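# Transfer 96-well plate from shaker S1 into nest N1

## Task

Take the 96-well plate off plate shaker S1 and set it into plate nest N1. It has to rest level within the nest's locating features, and well A1 (the plate's clipped corner) must be at the nest corner labelled A1. The plate must stay in place by itself, not because the robot holds it. Finish by opening the gripper and pulling the arm away.

## Robot and tools

Robot: two six-joint arms, left_arm and right_arm, each ending in a two-finger parallel gripper. Either arm may do the job. The idle one can be parked out of the way. The names are just labels and do not match the left or right of any camera picture.

Frame: a single scene frame for everything. The origin is on the table surface midway between the arm bases. +x runs out across the table, +z is up, and left_arm sits toward +y. Positions are in metres, orientations are quaternions written w first (qw, qx, qy, qz).

Gripper geometry: the fingers extend along the gripper's own +z axis and close along its y axis. The reported end_effector_position is the spot between the pads when they are shut. Fingertips lie about 33 mm past that point when closed and about 9 mm past it when wide open. Closing pushes the tips roughly 24 mm farther from the wrist, so keep that margin above the table or plate. The plate's A1 corner is the cut-off one.

The row (used by execute_actions and move): 20 numbers in one flat list covering both arms, left_arm's 10 first, then right_arm's 10. Each block is x, y, z (absolute target for that gripper's point, metres, scene frame), qw, qx, qy, qz (absolute target orientation, scene frame), then gripper position, force_limit, speed, each between -1 and 1. Always send all 20 even if one arm is idle. To keep an arm still, repeat the full pose from the latest result plus its current three gripper numbers; a 0 is a real command, not a skip. Re-send the same quaternion each row rather than copying a drifted reading.

Gripper numbers: position +1 is fully open (140 mm), about -0.8 is where the pads touch, -1 squeezes until blocked. force_limit sets grip strength: roughly 14 N at -1, 60 N at 0, 107 N at +1. speed sets finger travel rate: about 30 mm/s at -1, 140 at 0, 250 at +1. To tighten an existing grip, raise force_limit and nudge position (e.g. -1 to -0.98).

execute_actions(actions): a list of actions. Each action is a list of up to 15 rows, one row per 1/30 s step, 15 steps per action; a short table repeats its final row. An empty list simply reports state and images. Each step the commanded pose is clipped to within 70 mm and 16 degrees of the measured pose, so distant targets need several actions. A target more than 0.6 m from the gripper's starting position along any of its own axes gets the action refused for both arms; if the first action is malformed or fails this, nothing runs.

move(target, speed, stop_force, blocking): target is one 20-number row as above (absolute poses). Each gripper travels a straight line to its pose, all arriving together, in 0.5 to 10 s; longer paths are cut at 10 s. speed is top path speed in m/s, 0.002 to 0.5 (default 0.25); rotation is capped at twice that in rad/s. Gripper numbers are applied at the start. stop_force (N, 20 to 80, one value for both arms) ends an arm's path when the estimated push against its motion rises by that amount; use it only with slow, non-rotating approaches, and omit it when lifting off something the gripper rests on. It is rejected in the first 0.2 s of a scene and with blocking=false. blocking=false returns after 0.5 s while the arm keeps going; then use wait or stop before sending anything else. Paths ignore obstacles and the other arm, and grippers may lag or overshoot.

wait(seconds): 0 to 10; the arms hold their last command, and a running move continues. stop(): brakes a running move, needing some room. zoom_image(camera, region): camera is cam_high, cam_low, cam_left_wrist or cam_right_wrist; region is [x0, y0, x1, y1] in that camera's pixels, top-left origin, at most 504 by 504. Images are 672x504 for cam_high and cam_low, 504x504 for the wrist cameras. finished_scene(scene): ends the given scene (integer) irreversibly and reports success.

Reading results: the state line lists, per arm, gripper position and quaternion plus linear and angular velocity; printed positions can be off, more at long reach. Hand target lines show the pose each controller is currently chasing. object_status: 0 moving, 1 blocked while opening, 2 blocked while closing (a grip), 3 reached the requested opening or pads met. position_measured is in counts, 3 open to 230 shut, not linear. A pose unreachable line means the clearance check altered or blocked that arm's command. After a move, the move: line gives the ending (done, off_target, moving, held, fault, contact) and active limits (paced = pose clipped; held = some steps blocked, after which the arm may surge), plus each gripper's distance to its target.

Hazards: pressing a stiff arm even slightly past contact can trip a fault that freezes the arm for 10 s. Faults come from joint torque reaching its limit (waist and shoulder 309, elbow 145, the three wrist joints 40.9 N m, held weight included) or any external force reaching 144 N. Keep the arms from striking each other. Never push or drop anything off the table. Approach surfaces slowly, avoid slamming or dropping the plate, and confirm the plate sits flat and free before releasing and retreating. Long loaded holds heat motors; a MOTOR HOT line warns before an over-temperature stop. External tugs on a held part or nudges to loose items can happen, so recheck grips and positions.

Each tool is called after "Request:" in YAML: its name, and indented under it one key for each argument.

## Session

Request:
execute_actions:
  actions: []

Scene clock: 0.00 s.
left_arm: end_effector_position=(+0.1638, +0.7692, +0.1830) position_measured=3 object_status=3 end_effector_quat_wxyz=(-0.036, +0.989, +0.138, +0.044) end_effector_velocity=(+0.000, -0.000, +0.000) end_effector_angular_velocity=(-0.000, -0.001, -0.001) | right_arm: end_effector_position=(+0.6792, -0.6043, +0.3227) position_measured=3 object_status=3 end_effector_quat_wxyz=(+0.001, +0.999, +0.043, +0.001) end_effector_velocity=(-0.000, +0.002, +0.000) end_effector_angular_velocity=(+0.001, -0.001, +0.003)
Joint positions: left_arm=[ 0.611 -0.425  2.369  0.041  1.09   1.776] | right_arm=[-0.054  0.163  1.605 -0.002  1.372  1.518]
Joint velocities: left_arm=[-0.001 -0.     0.    -0.001 -0.     0.001] | right_arm=[ 0.003 -0.    -0.     0.001 -0.    -0.   ]
Hand target (left_arm): +0.164, +0.769, +0.183; -0.036, +0.989, +0.138, +0.044
Hand target (right_arm): +0.679, -0.604, +0.323; +0.001, +0.999, +0.043, +0.001

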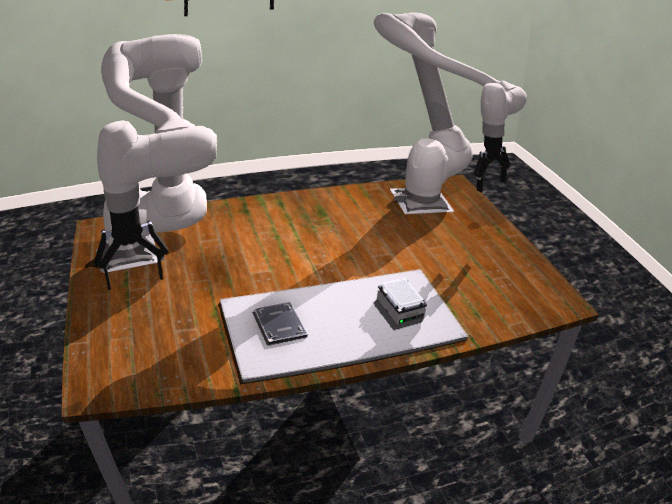

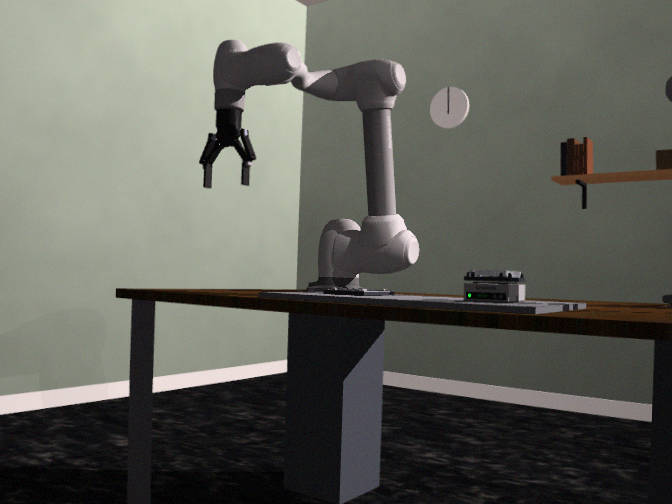

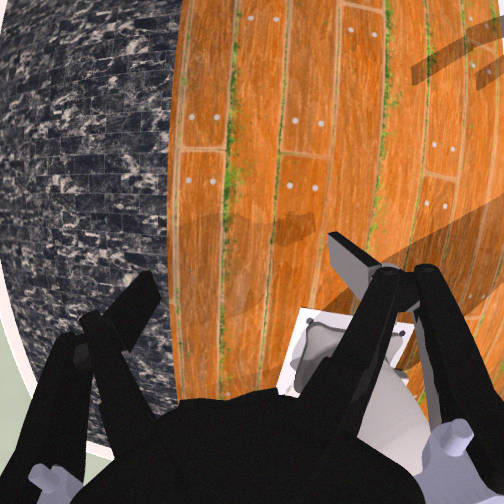

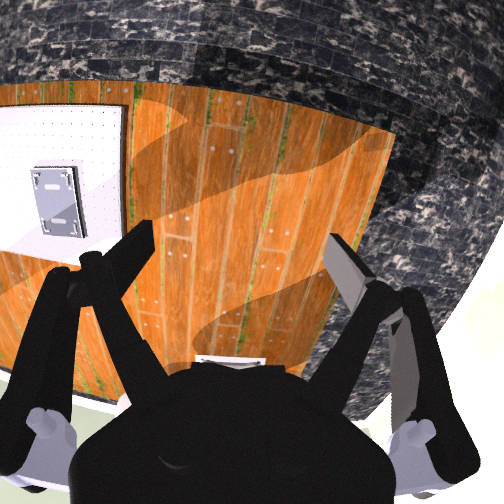

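Request:
zoom_image:
  camera: "cam_high"
  region: [210, 260, 480, 390]

Request:
zoom_image:
  camera: "cam_low"
  region: [300, 250, 600, 330]

Region (210, 260, 480, 390) of cam_high's 672x504 image, scaled by 1.867, with more detail than that image has; it fills the top 243 rows of this view, and the rest is white.

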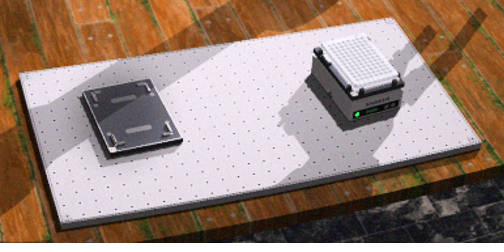

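Region (300, 250, 600, 330) of cam_low's 672x504 image, scaled by 1.680, with more detail than that image has; it fills the top 134 rows of this view, and the rest is white.

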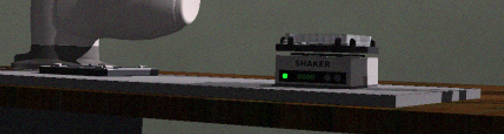

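Request:
move:
  target: [0.1638,0.7692,0.183,-0.036,0.989,0.138,0.044,1,0,0,0.615,0.196,0.25,0,1,0,0,1,0,0]
  speed: 0.4

Request:
zoom_image:
  camera: "cam_right_wrist"
  region: [100, 100, 400, 400]

action 0: the call puts the target (right_arm/x, right_arm/y, right_arm/z) 0.803 m from right_arm's end_effector_position in the last result along the gripper's own y axis as it stood there; a target may be at most 0.6 m away along each of those axes, so nothing of the call was run and nothing moved. Command a nearer target, and go on from there in a later call.

Region (100, 100, 400, 400) of cam_right_wrist's 504x504 image, scaled by 1.680, with more detail than that image has.

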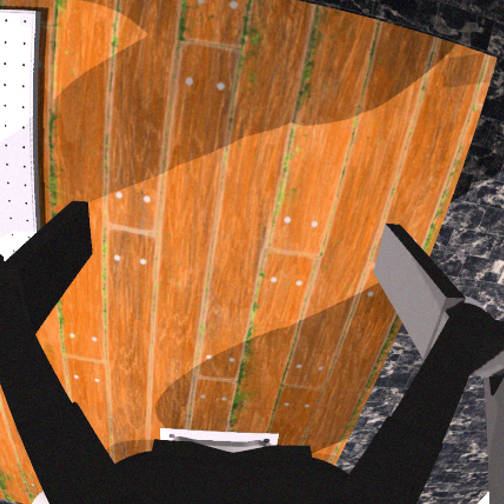

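Look at the nest on the way.

Request:
move:
  target: [0.1638,0.7692,0.183,-0.036,0.989,0.138,0.044,1,0,0,0.577,-0.178,0.2,0,1,0,0,1,0,0]
  speed: 0.4

Request:
move:
  target: [0.1638,0.7692,0.183,-0.036,0.989,0.138,0.044,1,0,0,0.615,0.196,0.22,0,1,0,0,1,0,0]
  speed: 0.4

Scene clock: 15.13 s.
left_arm: end_effector_position=(+0.1638, +0.7692, +0.1830) position_measured=3 object_status=3 end_effector_quat_wxyz=(-0.036, +0.989, +0.138, +0.044) end_effector_velocity=(+0.000, +0.000, +0.000) end_effector_angular_velocity=(+0.001, -0.000, -0.001) | right_arm: end_effector_position=(+0.5777, -0.1774, +0.2001) position_measured=3 object_status=3 end_effector_quat_wxyz=(-0.001, +1.000, +0.000, +0.000) end_effector_velocity=(-0.001, -0.000, -0.000) end_effector_angular_velocity=(-0.002, +0.002, +0.000)
Joint positions: left_arm=[ 0.611 -0.425  2.369  0.041  1.09   1.776] | right_arm=[0.588 0.34  1.605 0.002 1.195 2.244]
Joint velocities: left_arm=[-0.     0.    -0.     0.001 -0.001  0.   ] | right_arm=[ 0.001  0.001 -0.001 -0.001  0.003  0.001]
Hand target (left_arm): +0.164, +0.769, +0.183; -0.036, +0.989, +0.138, +0.044
Hand target (right_arm): +0.578, -0.177, +0.200; -0.001, +1.000, +0.000, -0.000
Off the commanded pose (left_arm): 0.000 m, 0 deg.
Off the commanded pose (right_arm): 0.001 m, 0 deg.
move: done
camera_calibration (this result's frames):
cam_left_wrist: T_world_to_cam=[[0.0860198, -0.99552, -0.0392411, 0.745958], [-0.960448, -0.0933306, 0.262352, 0.194341], [-0.264839, 0.0151216, -0.964174, 0.383648], [0, 0, 0, 1]] pos_world=[0.224093, 0.754953, 0.348189]
cam_right_wrist: T_world_to_cam=[[0.0903414, -0.9956, 0.0248816, -0.244522], [-0.892987, -0.0699185, 0.444619, 0.410192], [-0.440923, -0.0623864, -0.895374, 0.594491], [0, 0, 0, 1]] pos_world=[0.650511, -0.177678, 0.355997]

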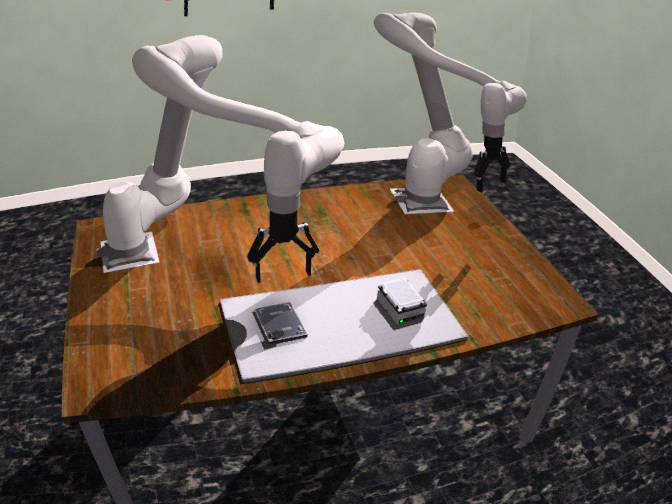

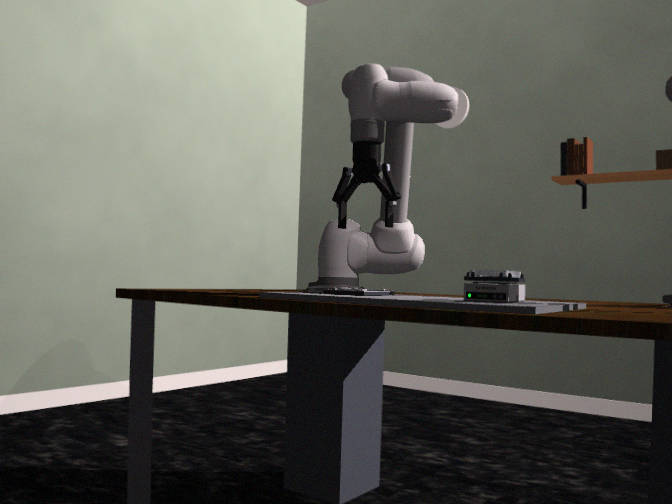

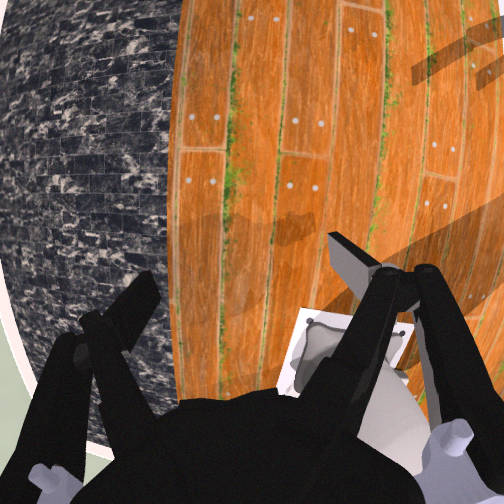

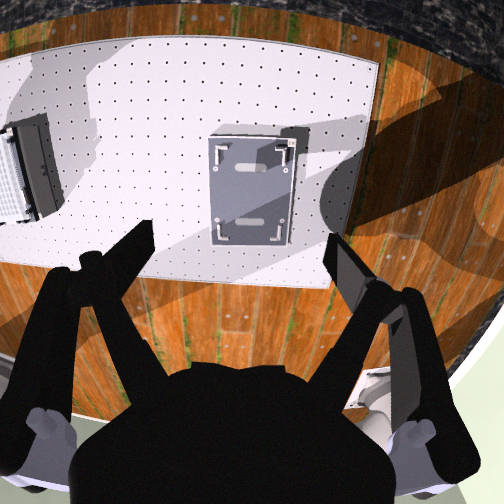

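Scene clock: 16.63 s.
left_arm: end_effector_position=(+0.1638, +0.7692, +0.1830) position_measured=3 object_status=3 end_effector_quat_wxyz=(-0.036, +0.989, +0.138, +0.044) end_effector_velocity=(+0.000, +0.000, +0.000) end_effector_angular_velocity=(+0.000, -0.000, +0.000) | right_arm: end_effector_position=(+0.6151, +0.1960, +0.2205) position_measured=3 object_status=3 end_effector_quat_wxyz=(-0.000, +1.000, -0.000, -0.000) end_effector_velocity=(+0.002, -0.000, +0.001) end_effector_angular_velocity=(-0.000, -0.000, -0.001)
Joint positions: left_arm=[ 0.611 -0.425  2.369  0.041  1.09   1.776] | right_arm=[0.852 0.874 0.692 0.001 1.575 2.509]
Joint velocities: left_arm=[-0.    -0.    -0.     0.     0.    -0.001] | right_arm=[-0.001  0.002 -0.006 -0.     0.004 -0.   ]
Hand target (left_arm): +0.164, +0.769, +0.183; -0.036, +0.989, +0.138, +0.044
Hand target (right_arm): +0.615, +0.196, +0.220; -0.000, +1.000, -0.000, -0.000
Off the commanded pose (left_arm): 0.000 m, 0 deg.
Off the commanded pose (right_arm): 0.001 m, 0 deg.
move: done
camera_calibration (this result's frames):
cam_left_wrist: T_world_to_cam=[[0.0860201, -0.99552, -0.0392418, 0.745958], [-0.960449, -0.0933311, 0.26235, 0.194342], [-0.264838, 0.0151223, -0.964174, 0.383647], [0, 0, 0, 1]] pos_world=[0.224092, 0.754953, 0.34819]
cam_right_wrist: T_world_to_cam=[[0.0896185, -0.995621, 0.0265849, 0.123367], [-0.892827, -0.0684791, 0.445163, 0.460112], [-0.441393, -0.0636306, -0.895055, 0.653006], [0, 0, 0, 1]] pos_world=[0.687977, 0.195886, 0.376371]

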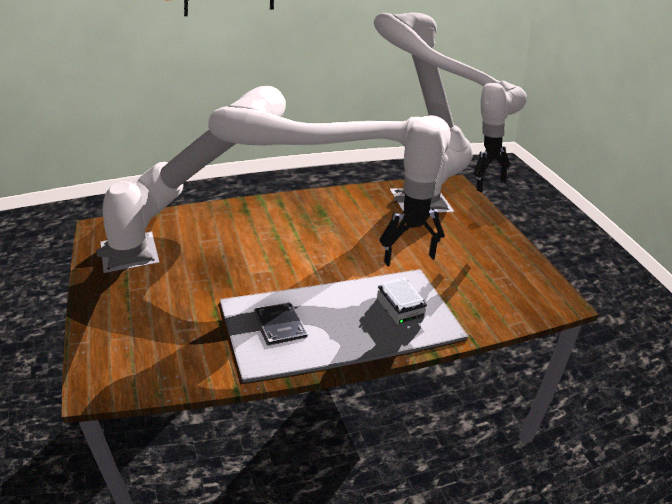

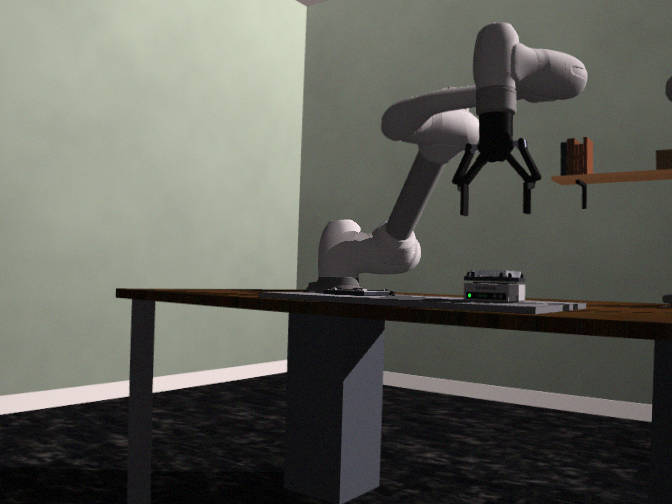

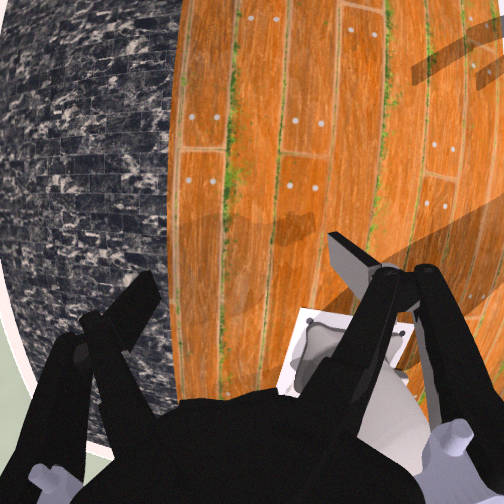

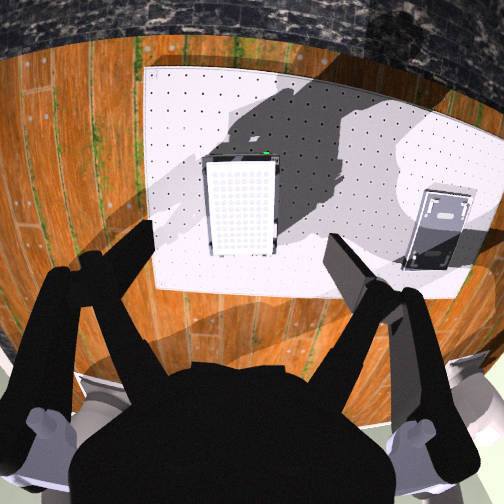

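Request:
zoom_image:
  camera: "cam_right_wrist"
  region: [170, 130, 320, 280]

Request:
zoom_image:
  camera: "cam_high"
  region: [240, 270, 440, 360]

Region (170, 130, 320, 280) of cam_right_wrist's 504x504 image, scaled by 3.360, with more detail than that image has.

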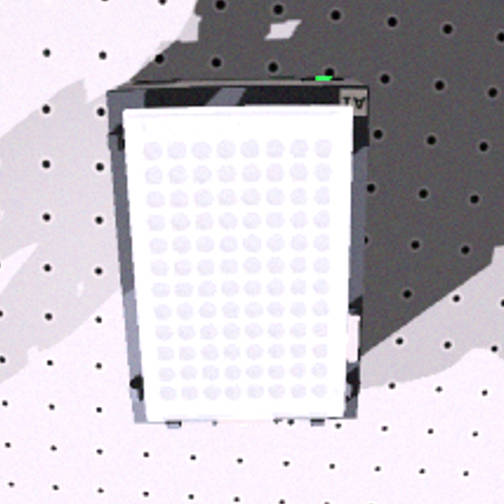

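Region (240, 270, 440, 360) of cam_high's 672x504 image, scaled by 2.520, with more detail than that image has; it fills the top 227 rows of this view, and the rest is white.

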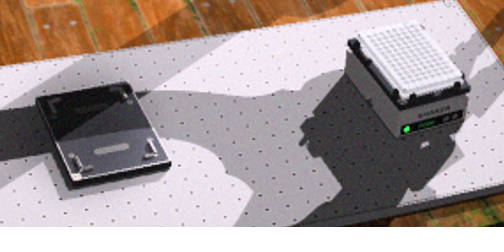

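Request:
move:
  target: [0.1638,0.7692,0.183,-0.036,0.989,0.138,0.044,1,0,0,0.604,0.193,0.13,0,1,0,0,0.6,0,0]

Scene clock: 24.00 s.
left_arm: end_effector_position=(+0.1638, +0.7692, +0.1830) position_measured=3 object_status=3 end_effector_quat_wxyz=(-0.036, +0.989, +0.138, +0.044) end_effector_velocity=(+0.000, +0.001, +0.000) end_effector_angular_velocity=(+0.002, -0.001, -0.001) | right_arm: end_effector_position=(+0.6041, +0.1932, +0.1301) position_measured=53 object_status=3 end_effector_quat_wxyz=(-0.000, +1.000, +0.000, +0.000) end_effector_velocity=(-0.000, -0.000, -0.001) end_effector_angular_velocity=(-0.001, +0.001, -0.000)
Joint positions: left_arm=[ 0.611 -0.425  2.369  0.041  1.09   1.776] | right_arm=[ 0.86   0.871  0.86  -0.     1.411  2.516]
Joint velocities: left_arm=[ 0.     0.     0.     0.001 -0.002  0.001] | right_arm=[-0.     0.001  0.001 -0.    -0.     0.   ]
Hand target (left_arm): +0.164, +0.769, +0.183; -0.036, +0.989, +0.138, +0.044
Hand target (right_arm): +0.604, +0.193, +0.130; -0.000, +1.000, +0.000, -0.000
Off the commanded pose (left_arm): 0.000 m, 0 deg.
Off the commanded pose (right_arm): 0.000 m, 0 deg.
move: done
camera_calibration (this result's frames):
cam_left_wrist: T_world_to_cam=[[0.0860318, -0.995519, -0.0392419, 0.745958], [-0.960448, -0.0933424, 0.26235, 0.194349], [-0.264838, 0.0151192, -0.964174, 0.383649], [0, 0, 0, 1]] pos_world=[0.22409, 0.754957, 0.34819]
cam_right_wrist: T_world_to_cam=[[0.0904296, -0.995522, 0.0275544, 0.123318], [-0.892932, -0.0687965, 0.444905, 0.490566], [-0.441017, -0.0648368, -0.895154, 0.567029], [0, 0, 0, 1]] pos_world=[0.676959, 0.193279, 0.285925]

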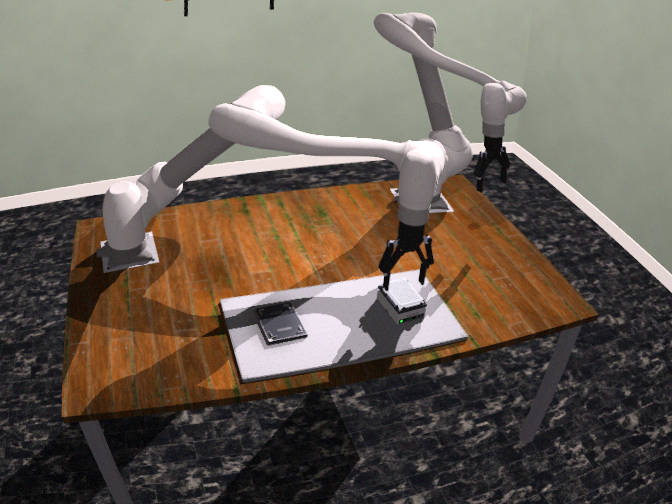

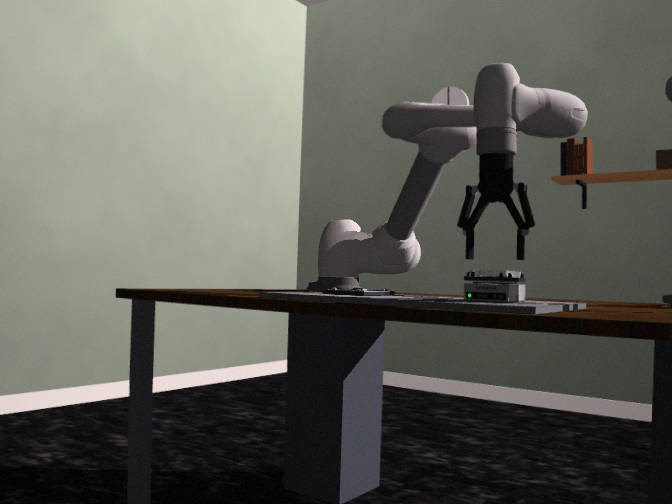

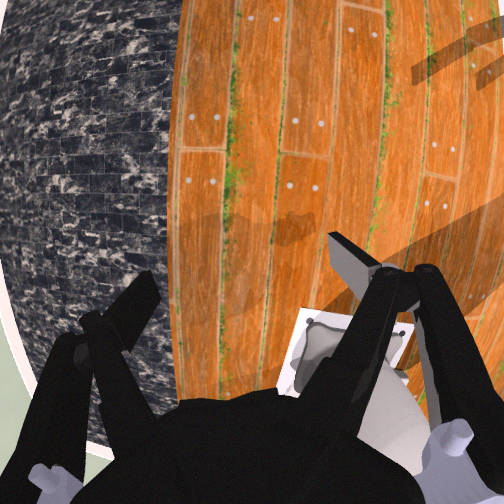

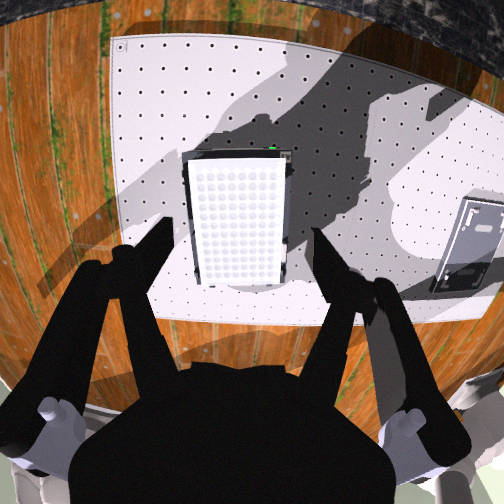

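Request:
zoom_image:
  camera: "cam_low"
  region: [440, 220, 560, 310]

Request:
zoom_image:
  camera: "cam_right_wrist"
  region: [160, 130, 330, 300]

Region (440, 220, 560, 310) of cam_low's 672x504 image, scaled by 4.200, with more detail than that image has; it fills the top 378 rows of this view, and the rest is white.

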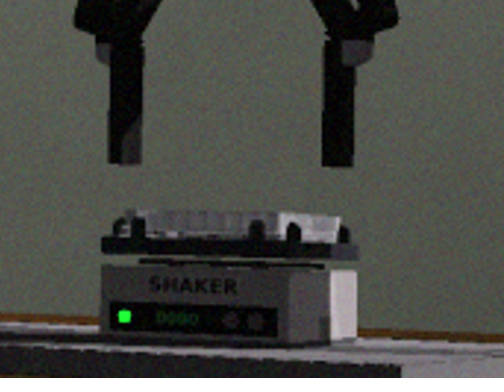

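Region (160, 130, 330, 300) of cam_right_wrist's 504x504 image, scaled by 2.965, with more detail than that image has.

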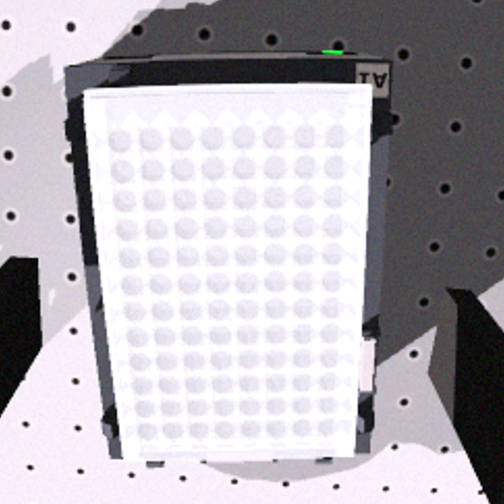

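Request:
move:
  target: [0.1638,0.7692,0.183,-0.036,0.989,0.138,0.044,1,0,0,0.604,0.193,0.1,0,1,0,0,0.4,0,0]
  speed: 0.05

Request:
execute_actions:
  actions:
    - [[0.1638,0.7692,0.183,-0.036,0.989,0.138,0.044,1,0,0,0.604,0.193,0.1,0,1,0,0,-1,-0.3,-0.5]]
    - [[0.1638,0.7692,0.183,-0.036,0.989,0.138,0.044,1,0,0,0.604,0.193,0.1,0,1,0,0,-1,-0.3,-0.5]]

Request:
zoom_image:
  camera: "cam_low"
  region: [440, 220, 560, 310]

Scene clock: 32.10 s.
left_arm: end_effector_position=(+0.1638, +0.7692, +0.1830) position_measured=3 object_status=3 end_effector_quat_wxyz=(-0.036, +0.989, +0.138, +0.044) end_effector_velocity=(-0.001, +0.000, -0.000) end_effector_angular_velocity=(-0.001, +0.002, +0.002) | right_arm: end_effector_position=(+0.6040, +0.1931, +0.1000) position_measured=78 object_status=3 end_effector_quat_wxyz=(-0.000, +1.000, +0.000, -0.000) end_effector_velocity=(+0.001, -0.001, -0.000) end_effector_angular_velocity=(-0.001, -0.001, -0.001)
Joint positions: left_arm=[ 0.611 -0.425  2.369  0.041  1.09   1.776] | right_arm=[0.86  0.882 0.894 0.    1.366 2.516]
Joint velocities: left_arm=[ 0.001  0.     0.     0.001  0.002 -0.001] | right_arm=[-0.001  0.     0.    -0.001 -0.     0.   ]
Hand target (left_arm): +0.164, +0.769, +0.183; -0.036, +0.989, +0.138, +0.044
Hand target (right_arm): +0.604, +0.193, +0.100; -0.000, +1.000, +0.000, -0.000
Off the commanded pose (left_arm): 0.000 m, 0 deg.
Off the commanded pose (right_arm): 0.000 m, 0 deg.
move: done
camera_calibration (this result's frames):
cam_left_wrist: T_world_to_cam=[[0.0860318, -0.995519, -0.0392417, 0.745958], [-0.960448, -0.0933424, 0.26235, 0.194349], [-0.264838, 0.0151191, -0.964174, 0.383649], [0, 0, 0, 1]] pos_world=[0.22409, 0.754956, 0.34819]
cam_right_wrist: T_world_to_cam=[[0.0902442, -0.995539, 0.0275238, 0.124174], [-0.892904, -0.0686379, 0.444985, 0.503751], [-0.441111, -0.0647334, -0.895115, 0.540125], [0, 0, 0, 1]] pos_world=[0.67685, 0.19316, 0.255895]

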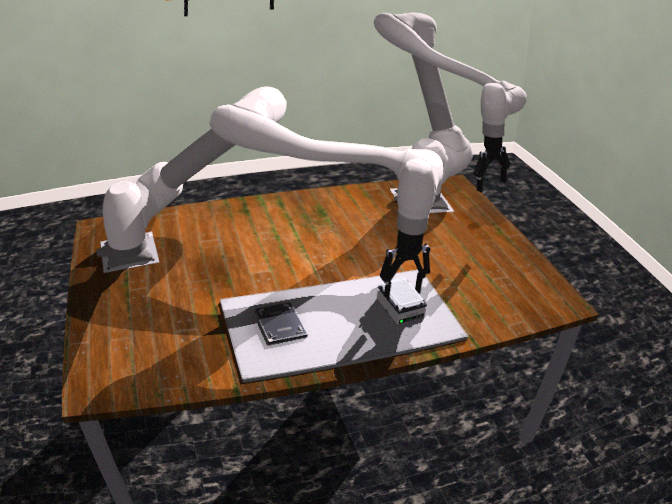

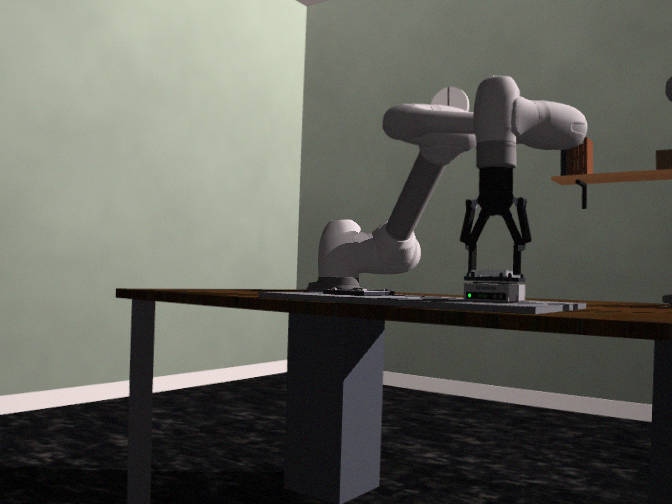

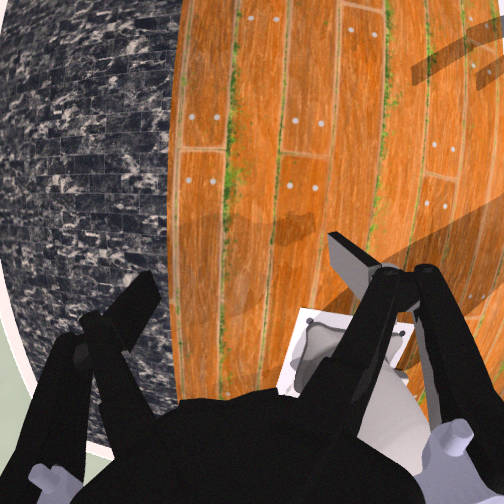

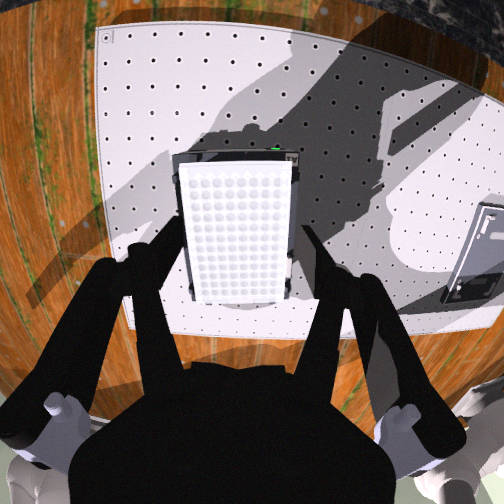

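Scene clock: 33.10 s.
left_arm: end_effector_position=(+0.1638, +0.7692, +0.1830) position_measured=3 object_status=3 end_effector_quat_wxyz=(-0.036, +0.989, +0.138, +0.044) end_effector_velocity=(+0.000, -0.000, +0.000) end_effector_angular_velocity=(-0.000, -0.001, +0.000) | right_arm: end_effector_position=(+0.6039, +0.1931, +0.1000) position_measured=104 object_status=2 end_effector_quat_wxyz=(-0.000, +1.000, +0.000, +0.000) end_effector_velocity=(-0.000, -0.000, +0.000) end_effector_angular_velocity=(-0.001, -0.000, +0.001)
Joint positions: left_arm=[ 0.611 -0.425  2.369  0.041  1.09   1.776] | right_arm=[0.86  0.882 0.894 0.    1.365 2.516]
Joint velocities: left_arm=[-0.001  0.    -0.    -0.    -0.    -0.001] | right_arm=[ 0.     0.    -0.    -0.001  0.001  0.   ]
Hand target (left_arm): +0.164, +0.769, +0.183; -0.036, +0.989, +0.138, +0.044
Hand target (right_arm): +0.604, +0.193, +0.100; +0.000, +1.000, +0.000, +0.000
Off the commanded pose (left_arm): 0.000 m, 0 deg.
Off the commanded pose (right_arm): 0.000 m, 0 deg.
camera_calibration (this result's frames):
cam_left_wrist: T_world_to_cam=[[0.0860319, -0.995519, -0.0392418, 0.745958], [-0.960448, -0.0933425, 0.26235, 0.194349], [-0.264838, 0.0151192, -0.964174, 0.383649], [0, 0, 0, 1]] pos_world=[0.22409, 0.754956, 0.34819]
cam_right_wrist: T_world_to_cam=[[0.0903551, -0.995529, 0.0275478, 0.124152], [-0.892921, -0.0687302, 0.444937, 0.503641], [-0.441054, -0.0648003, -0.895138, 0.54003], [0, 0, 0, 1]] pos_world=[0.676676, 0.193206, 0.255893]

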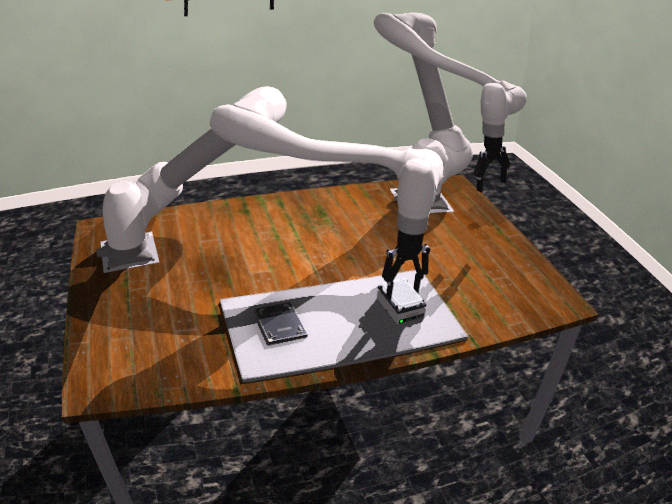

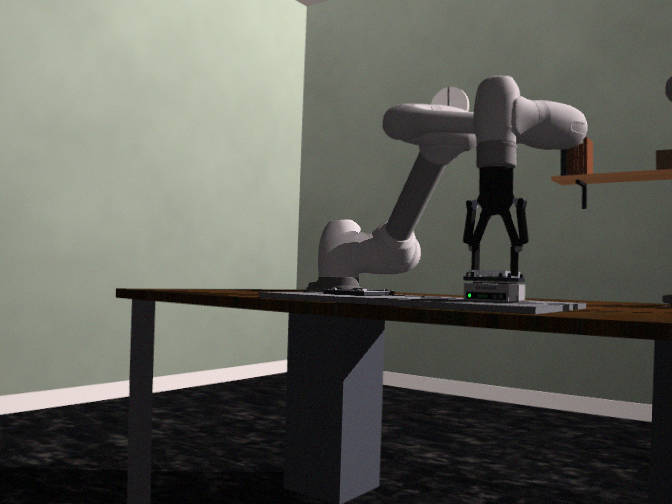

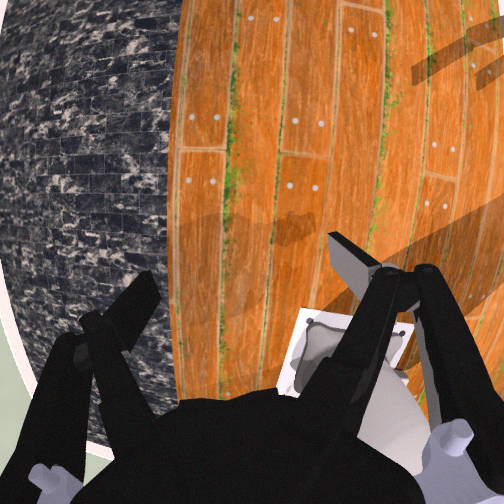

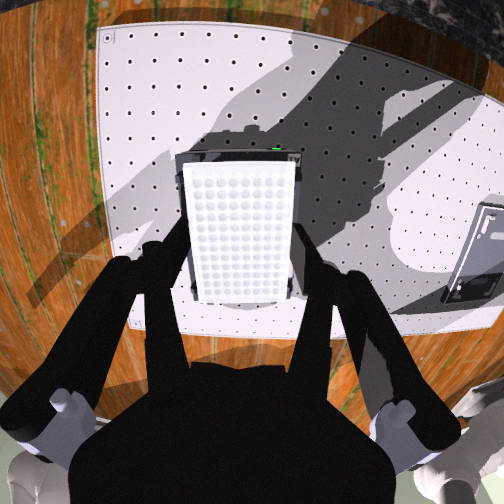

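Region (440, 220, 560, 310) of cam_low's 672x504 image, scaled by 4.200, with more detail than that image has; it fills the top 378 rows of this view, and the rest is white.

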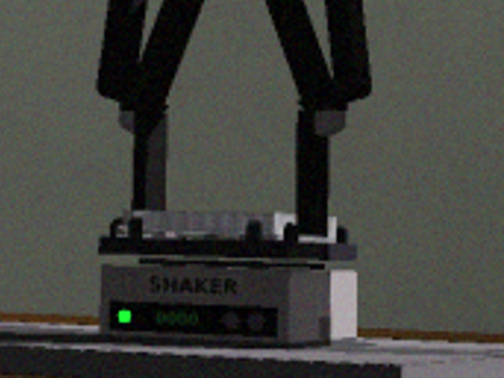

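Request:
move:
  target: [0.1638,0.7692,0.183,-0.036,0.989,0.138,0.044,1,0,0,0.604,0.193,0.14,0,1,0,0,-1,-0.3,-0.5]
  speed: 0.08

Request:
move:
  target: [0.1638,0.7692,0.183,-0.036,0.989,0.138,0.044,1,0,0,0.582,-0.19,0.11,0,1,0,0,-1,-0.3,-0.5]

Request:
zoom_image:
  camera: "cam_right_wrist"
  region: [150, 110, 350, 310]

Request:
zoom_image:
  camera: "cam_high"
  region: [230, 250, 350, 360]

Scene clock: 39.70 s.
left_arm: end_effector_position=(+0.1638, +0.7692, +0.1830) position_measured=3 object_status=3 end_effector_quat_wxyz=(-0.036, +0.989, +0.138, +0.044) end_effector_velocity=(-0.000, +0.000, +0.000) end_effector_angular_velocity=(+0.001, +0.001, -0.000) | right_arm: end_effector_position=(+0.6042, +0.1928, +0.1399) position_measured=106 object_status=2 end_effector_quat_wxyz=(+0.000, +1.000, -0.000, -0.000) end_effector_velocity=(-0.000, -0.000, -0.000) end_effector_angular_velocity=(-0.001, +0.002, -0.000)
Joint positions: left_arm=[ 0.611 -0.425  2.369  0.041  1.09   1.776] | right_arm=[0.859 0.867 0.849 0.    1.425 2.516]
Joint velocities: left_arm=[-0.001  0.    -0.     0.001  0.    -0.001] | right_arm=[-0.     0.001 -0.001  0.001  0.002  0.   ]
Hand target (left_arm): +0.164, +0.769, +0.183; -0.036, +0.989, +0.138, +0.044
Hand target (right_arm): +0.604, +0.193, +0.140; +0.000, +1.000, -0.000, +0.000
Off the commanded pose (left_arm): 0.000 m, 0 deg.
Off the commanded pose (right_arm): 0.000 m, 0 deg.
move: done
camera_calibration (this result's frames):
cam_left_wrist: T_world_to_cam=[[0.0860318, -0.995519, -0.039242, 0.745959], [-0.960448, -0.0933424, 0.26235, 0.194349], [-0.264838, 0.0151195, -0.964174, 0.383649], [0, 0, 0, 1]] pos_world=[0.22409, 0.754957, 0.34819]
cam_right_wrist: T_world_to_cam=[[0.0898512, -0.995572, 0.0276192, 0.122999], [-0.892937, -0.0682437, 0.444979, 0.486035], [-0.441124, -0.0646441, -0.895115, 0.575888], [0, 0, 0, 1]] pos_world=[0.676985, 0.192851, 0.295813]

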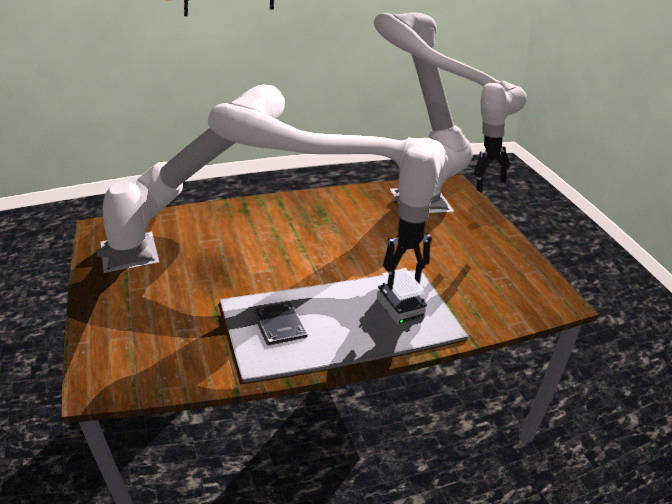

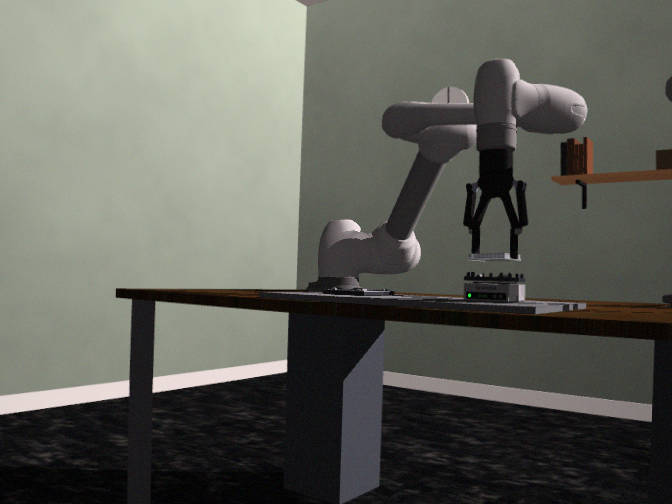

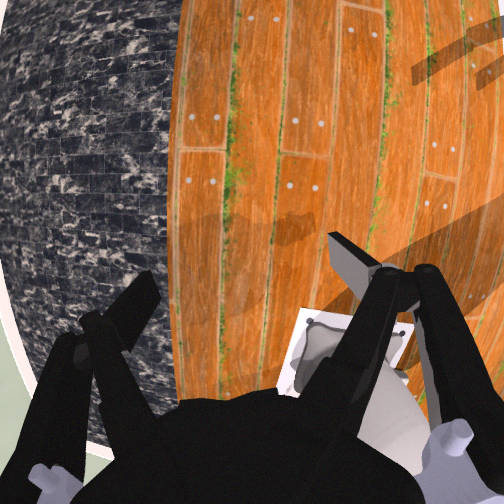

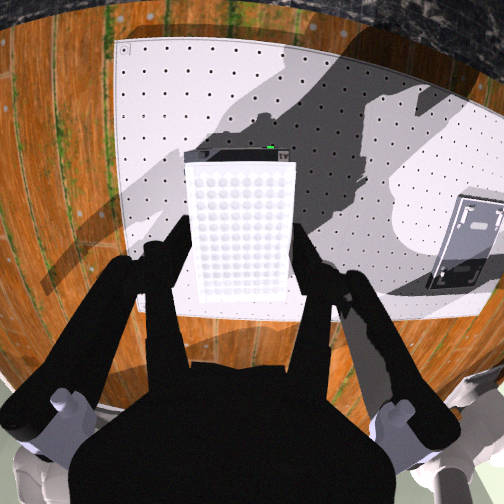

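Scene clock: 41.67 s.
left_arm: end_effector_position=(+0.1638, +0.7692, +0.1830) position_measured=3 object_status=3 end_effector_quat_wxyz=(-0.036, +0.989, +0.138, +0.044) end_effector_velocity=(+0.000, +0.000, -0.000) end_effector_angular_velocity=(+0.000, +0.000, -0.002) | right_arm: end_effector_position=(+0.5819, -0.1900, +0.1095) position_measured=106 object_status=2 end_effector_quat_wxyz=(+0.000, +1.000, +0.000, +0.000) end_effector_velocity=(-0.001, +0.000, +0.000) end_effector_angular_velocity=(-0.000, -0.001, +0.002)
Joint positions: left_arm=[ 0.611 -0.425  2.369  0.041  1.09   1.776] | right_arm=[ 0.572  0.397  1.702 -0.001  1.042  2.229]
Joint velocities: left_arm=[-0.     0.    -0.     0.     0.     0.002] | right_arm=[ 0.001 -0.001  0.001 -0.001 -0.    -0.001]
Hand target (left_arm): +0.164, +0.769, +0.183; -0.036, +0.989, +0.138, +0.044
Hand target (right_arm): +0.582, -0.190, +0.109; +0.000, +1.000, +0.000, +0.000
Off the commanded pose (left_arm): 0.000 m, 0 deg.
Off the commanded pose (right_arm): 0.001 m, 0 deg.
move: done
camera_calibration (this result's frames):
cam_left_wrist: T_world_to_cam=[[0.0860319, -0.995519, -0.0392419, 0.745958], [-0.960448, -0.0933425, 0.26235, 0.194349], [-0.264838, 0.0151192, -0.964174, 0.383649], [0, 0, 0, 1]] pos_world=[0.22409, 0.754957, 0.34819]
cam_right_wrist: T_world_to_cam=[[0.0907566, -0.995464, 0.028528, -0.255874], [-0.893056, -0.0686765, 0.444674, 0.453639], [-0.440698, -0.0658343, -0.895238, 0.513603], [0, 0, 0, 1]] pos_world=[0.654691, -0.189747, 0.265375]

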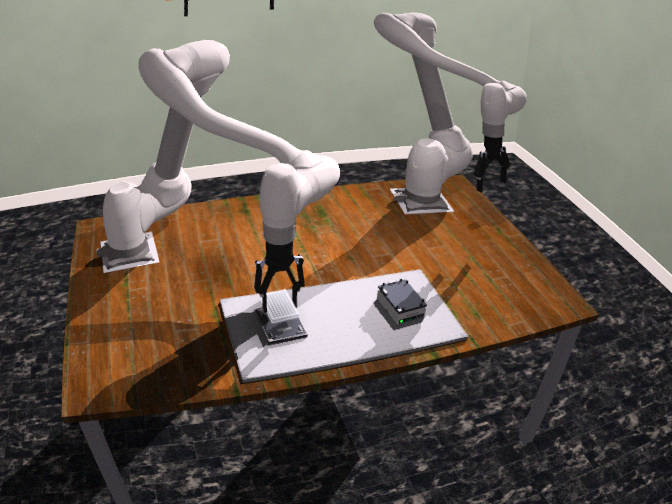

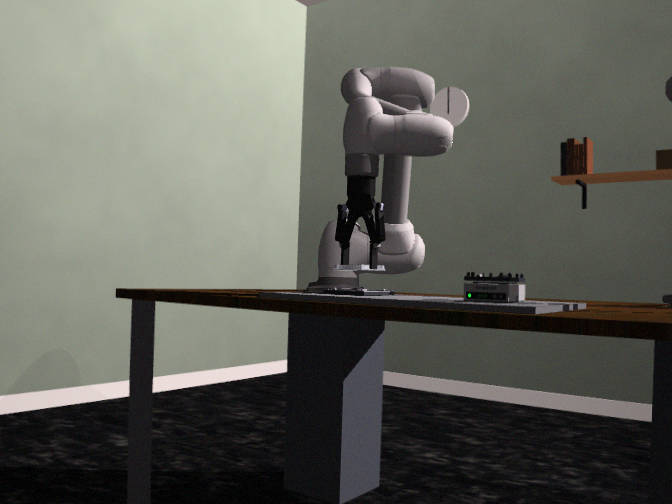

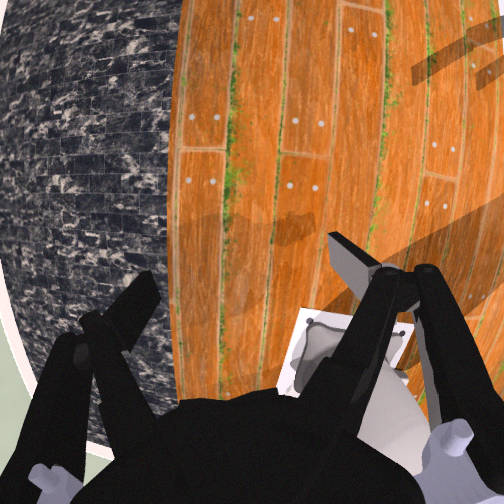

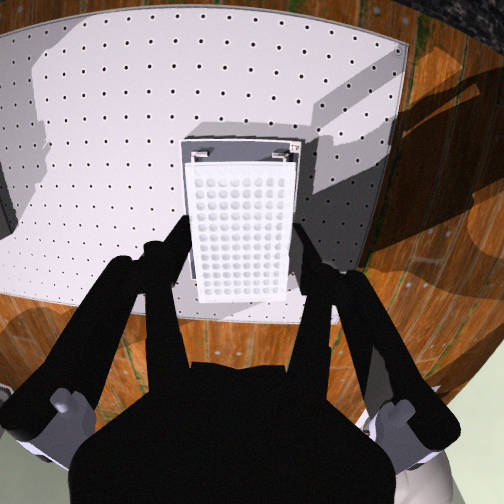

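Region (150, 110, 350, 310) of cam_right_wrist's 504x504 image, scaled by 2.520, with more detail than that image has.

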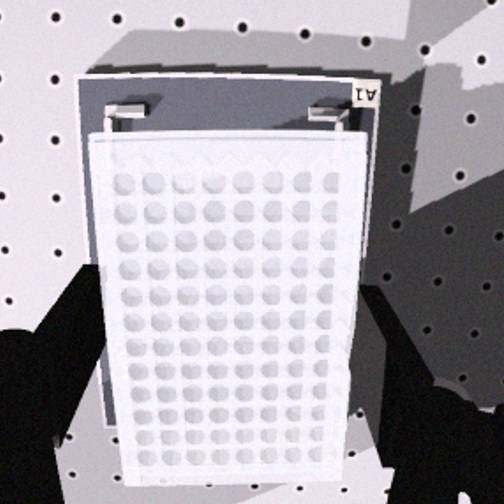

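Region (230, 250, 350, 360) of cam_high's 672x504 image, scaled by 4.200, with more detail than that image has; it fills the top 462 rows of this view, and the rest is white.

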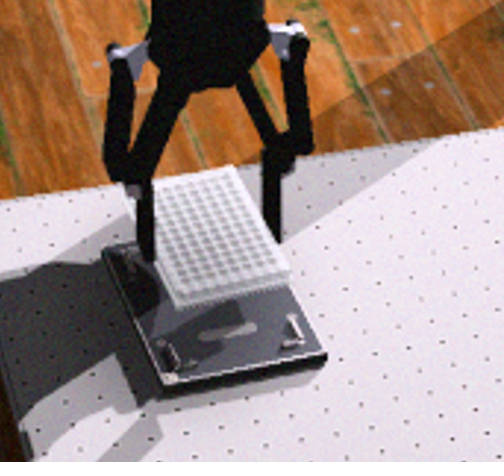

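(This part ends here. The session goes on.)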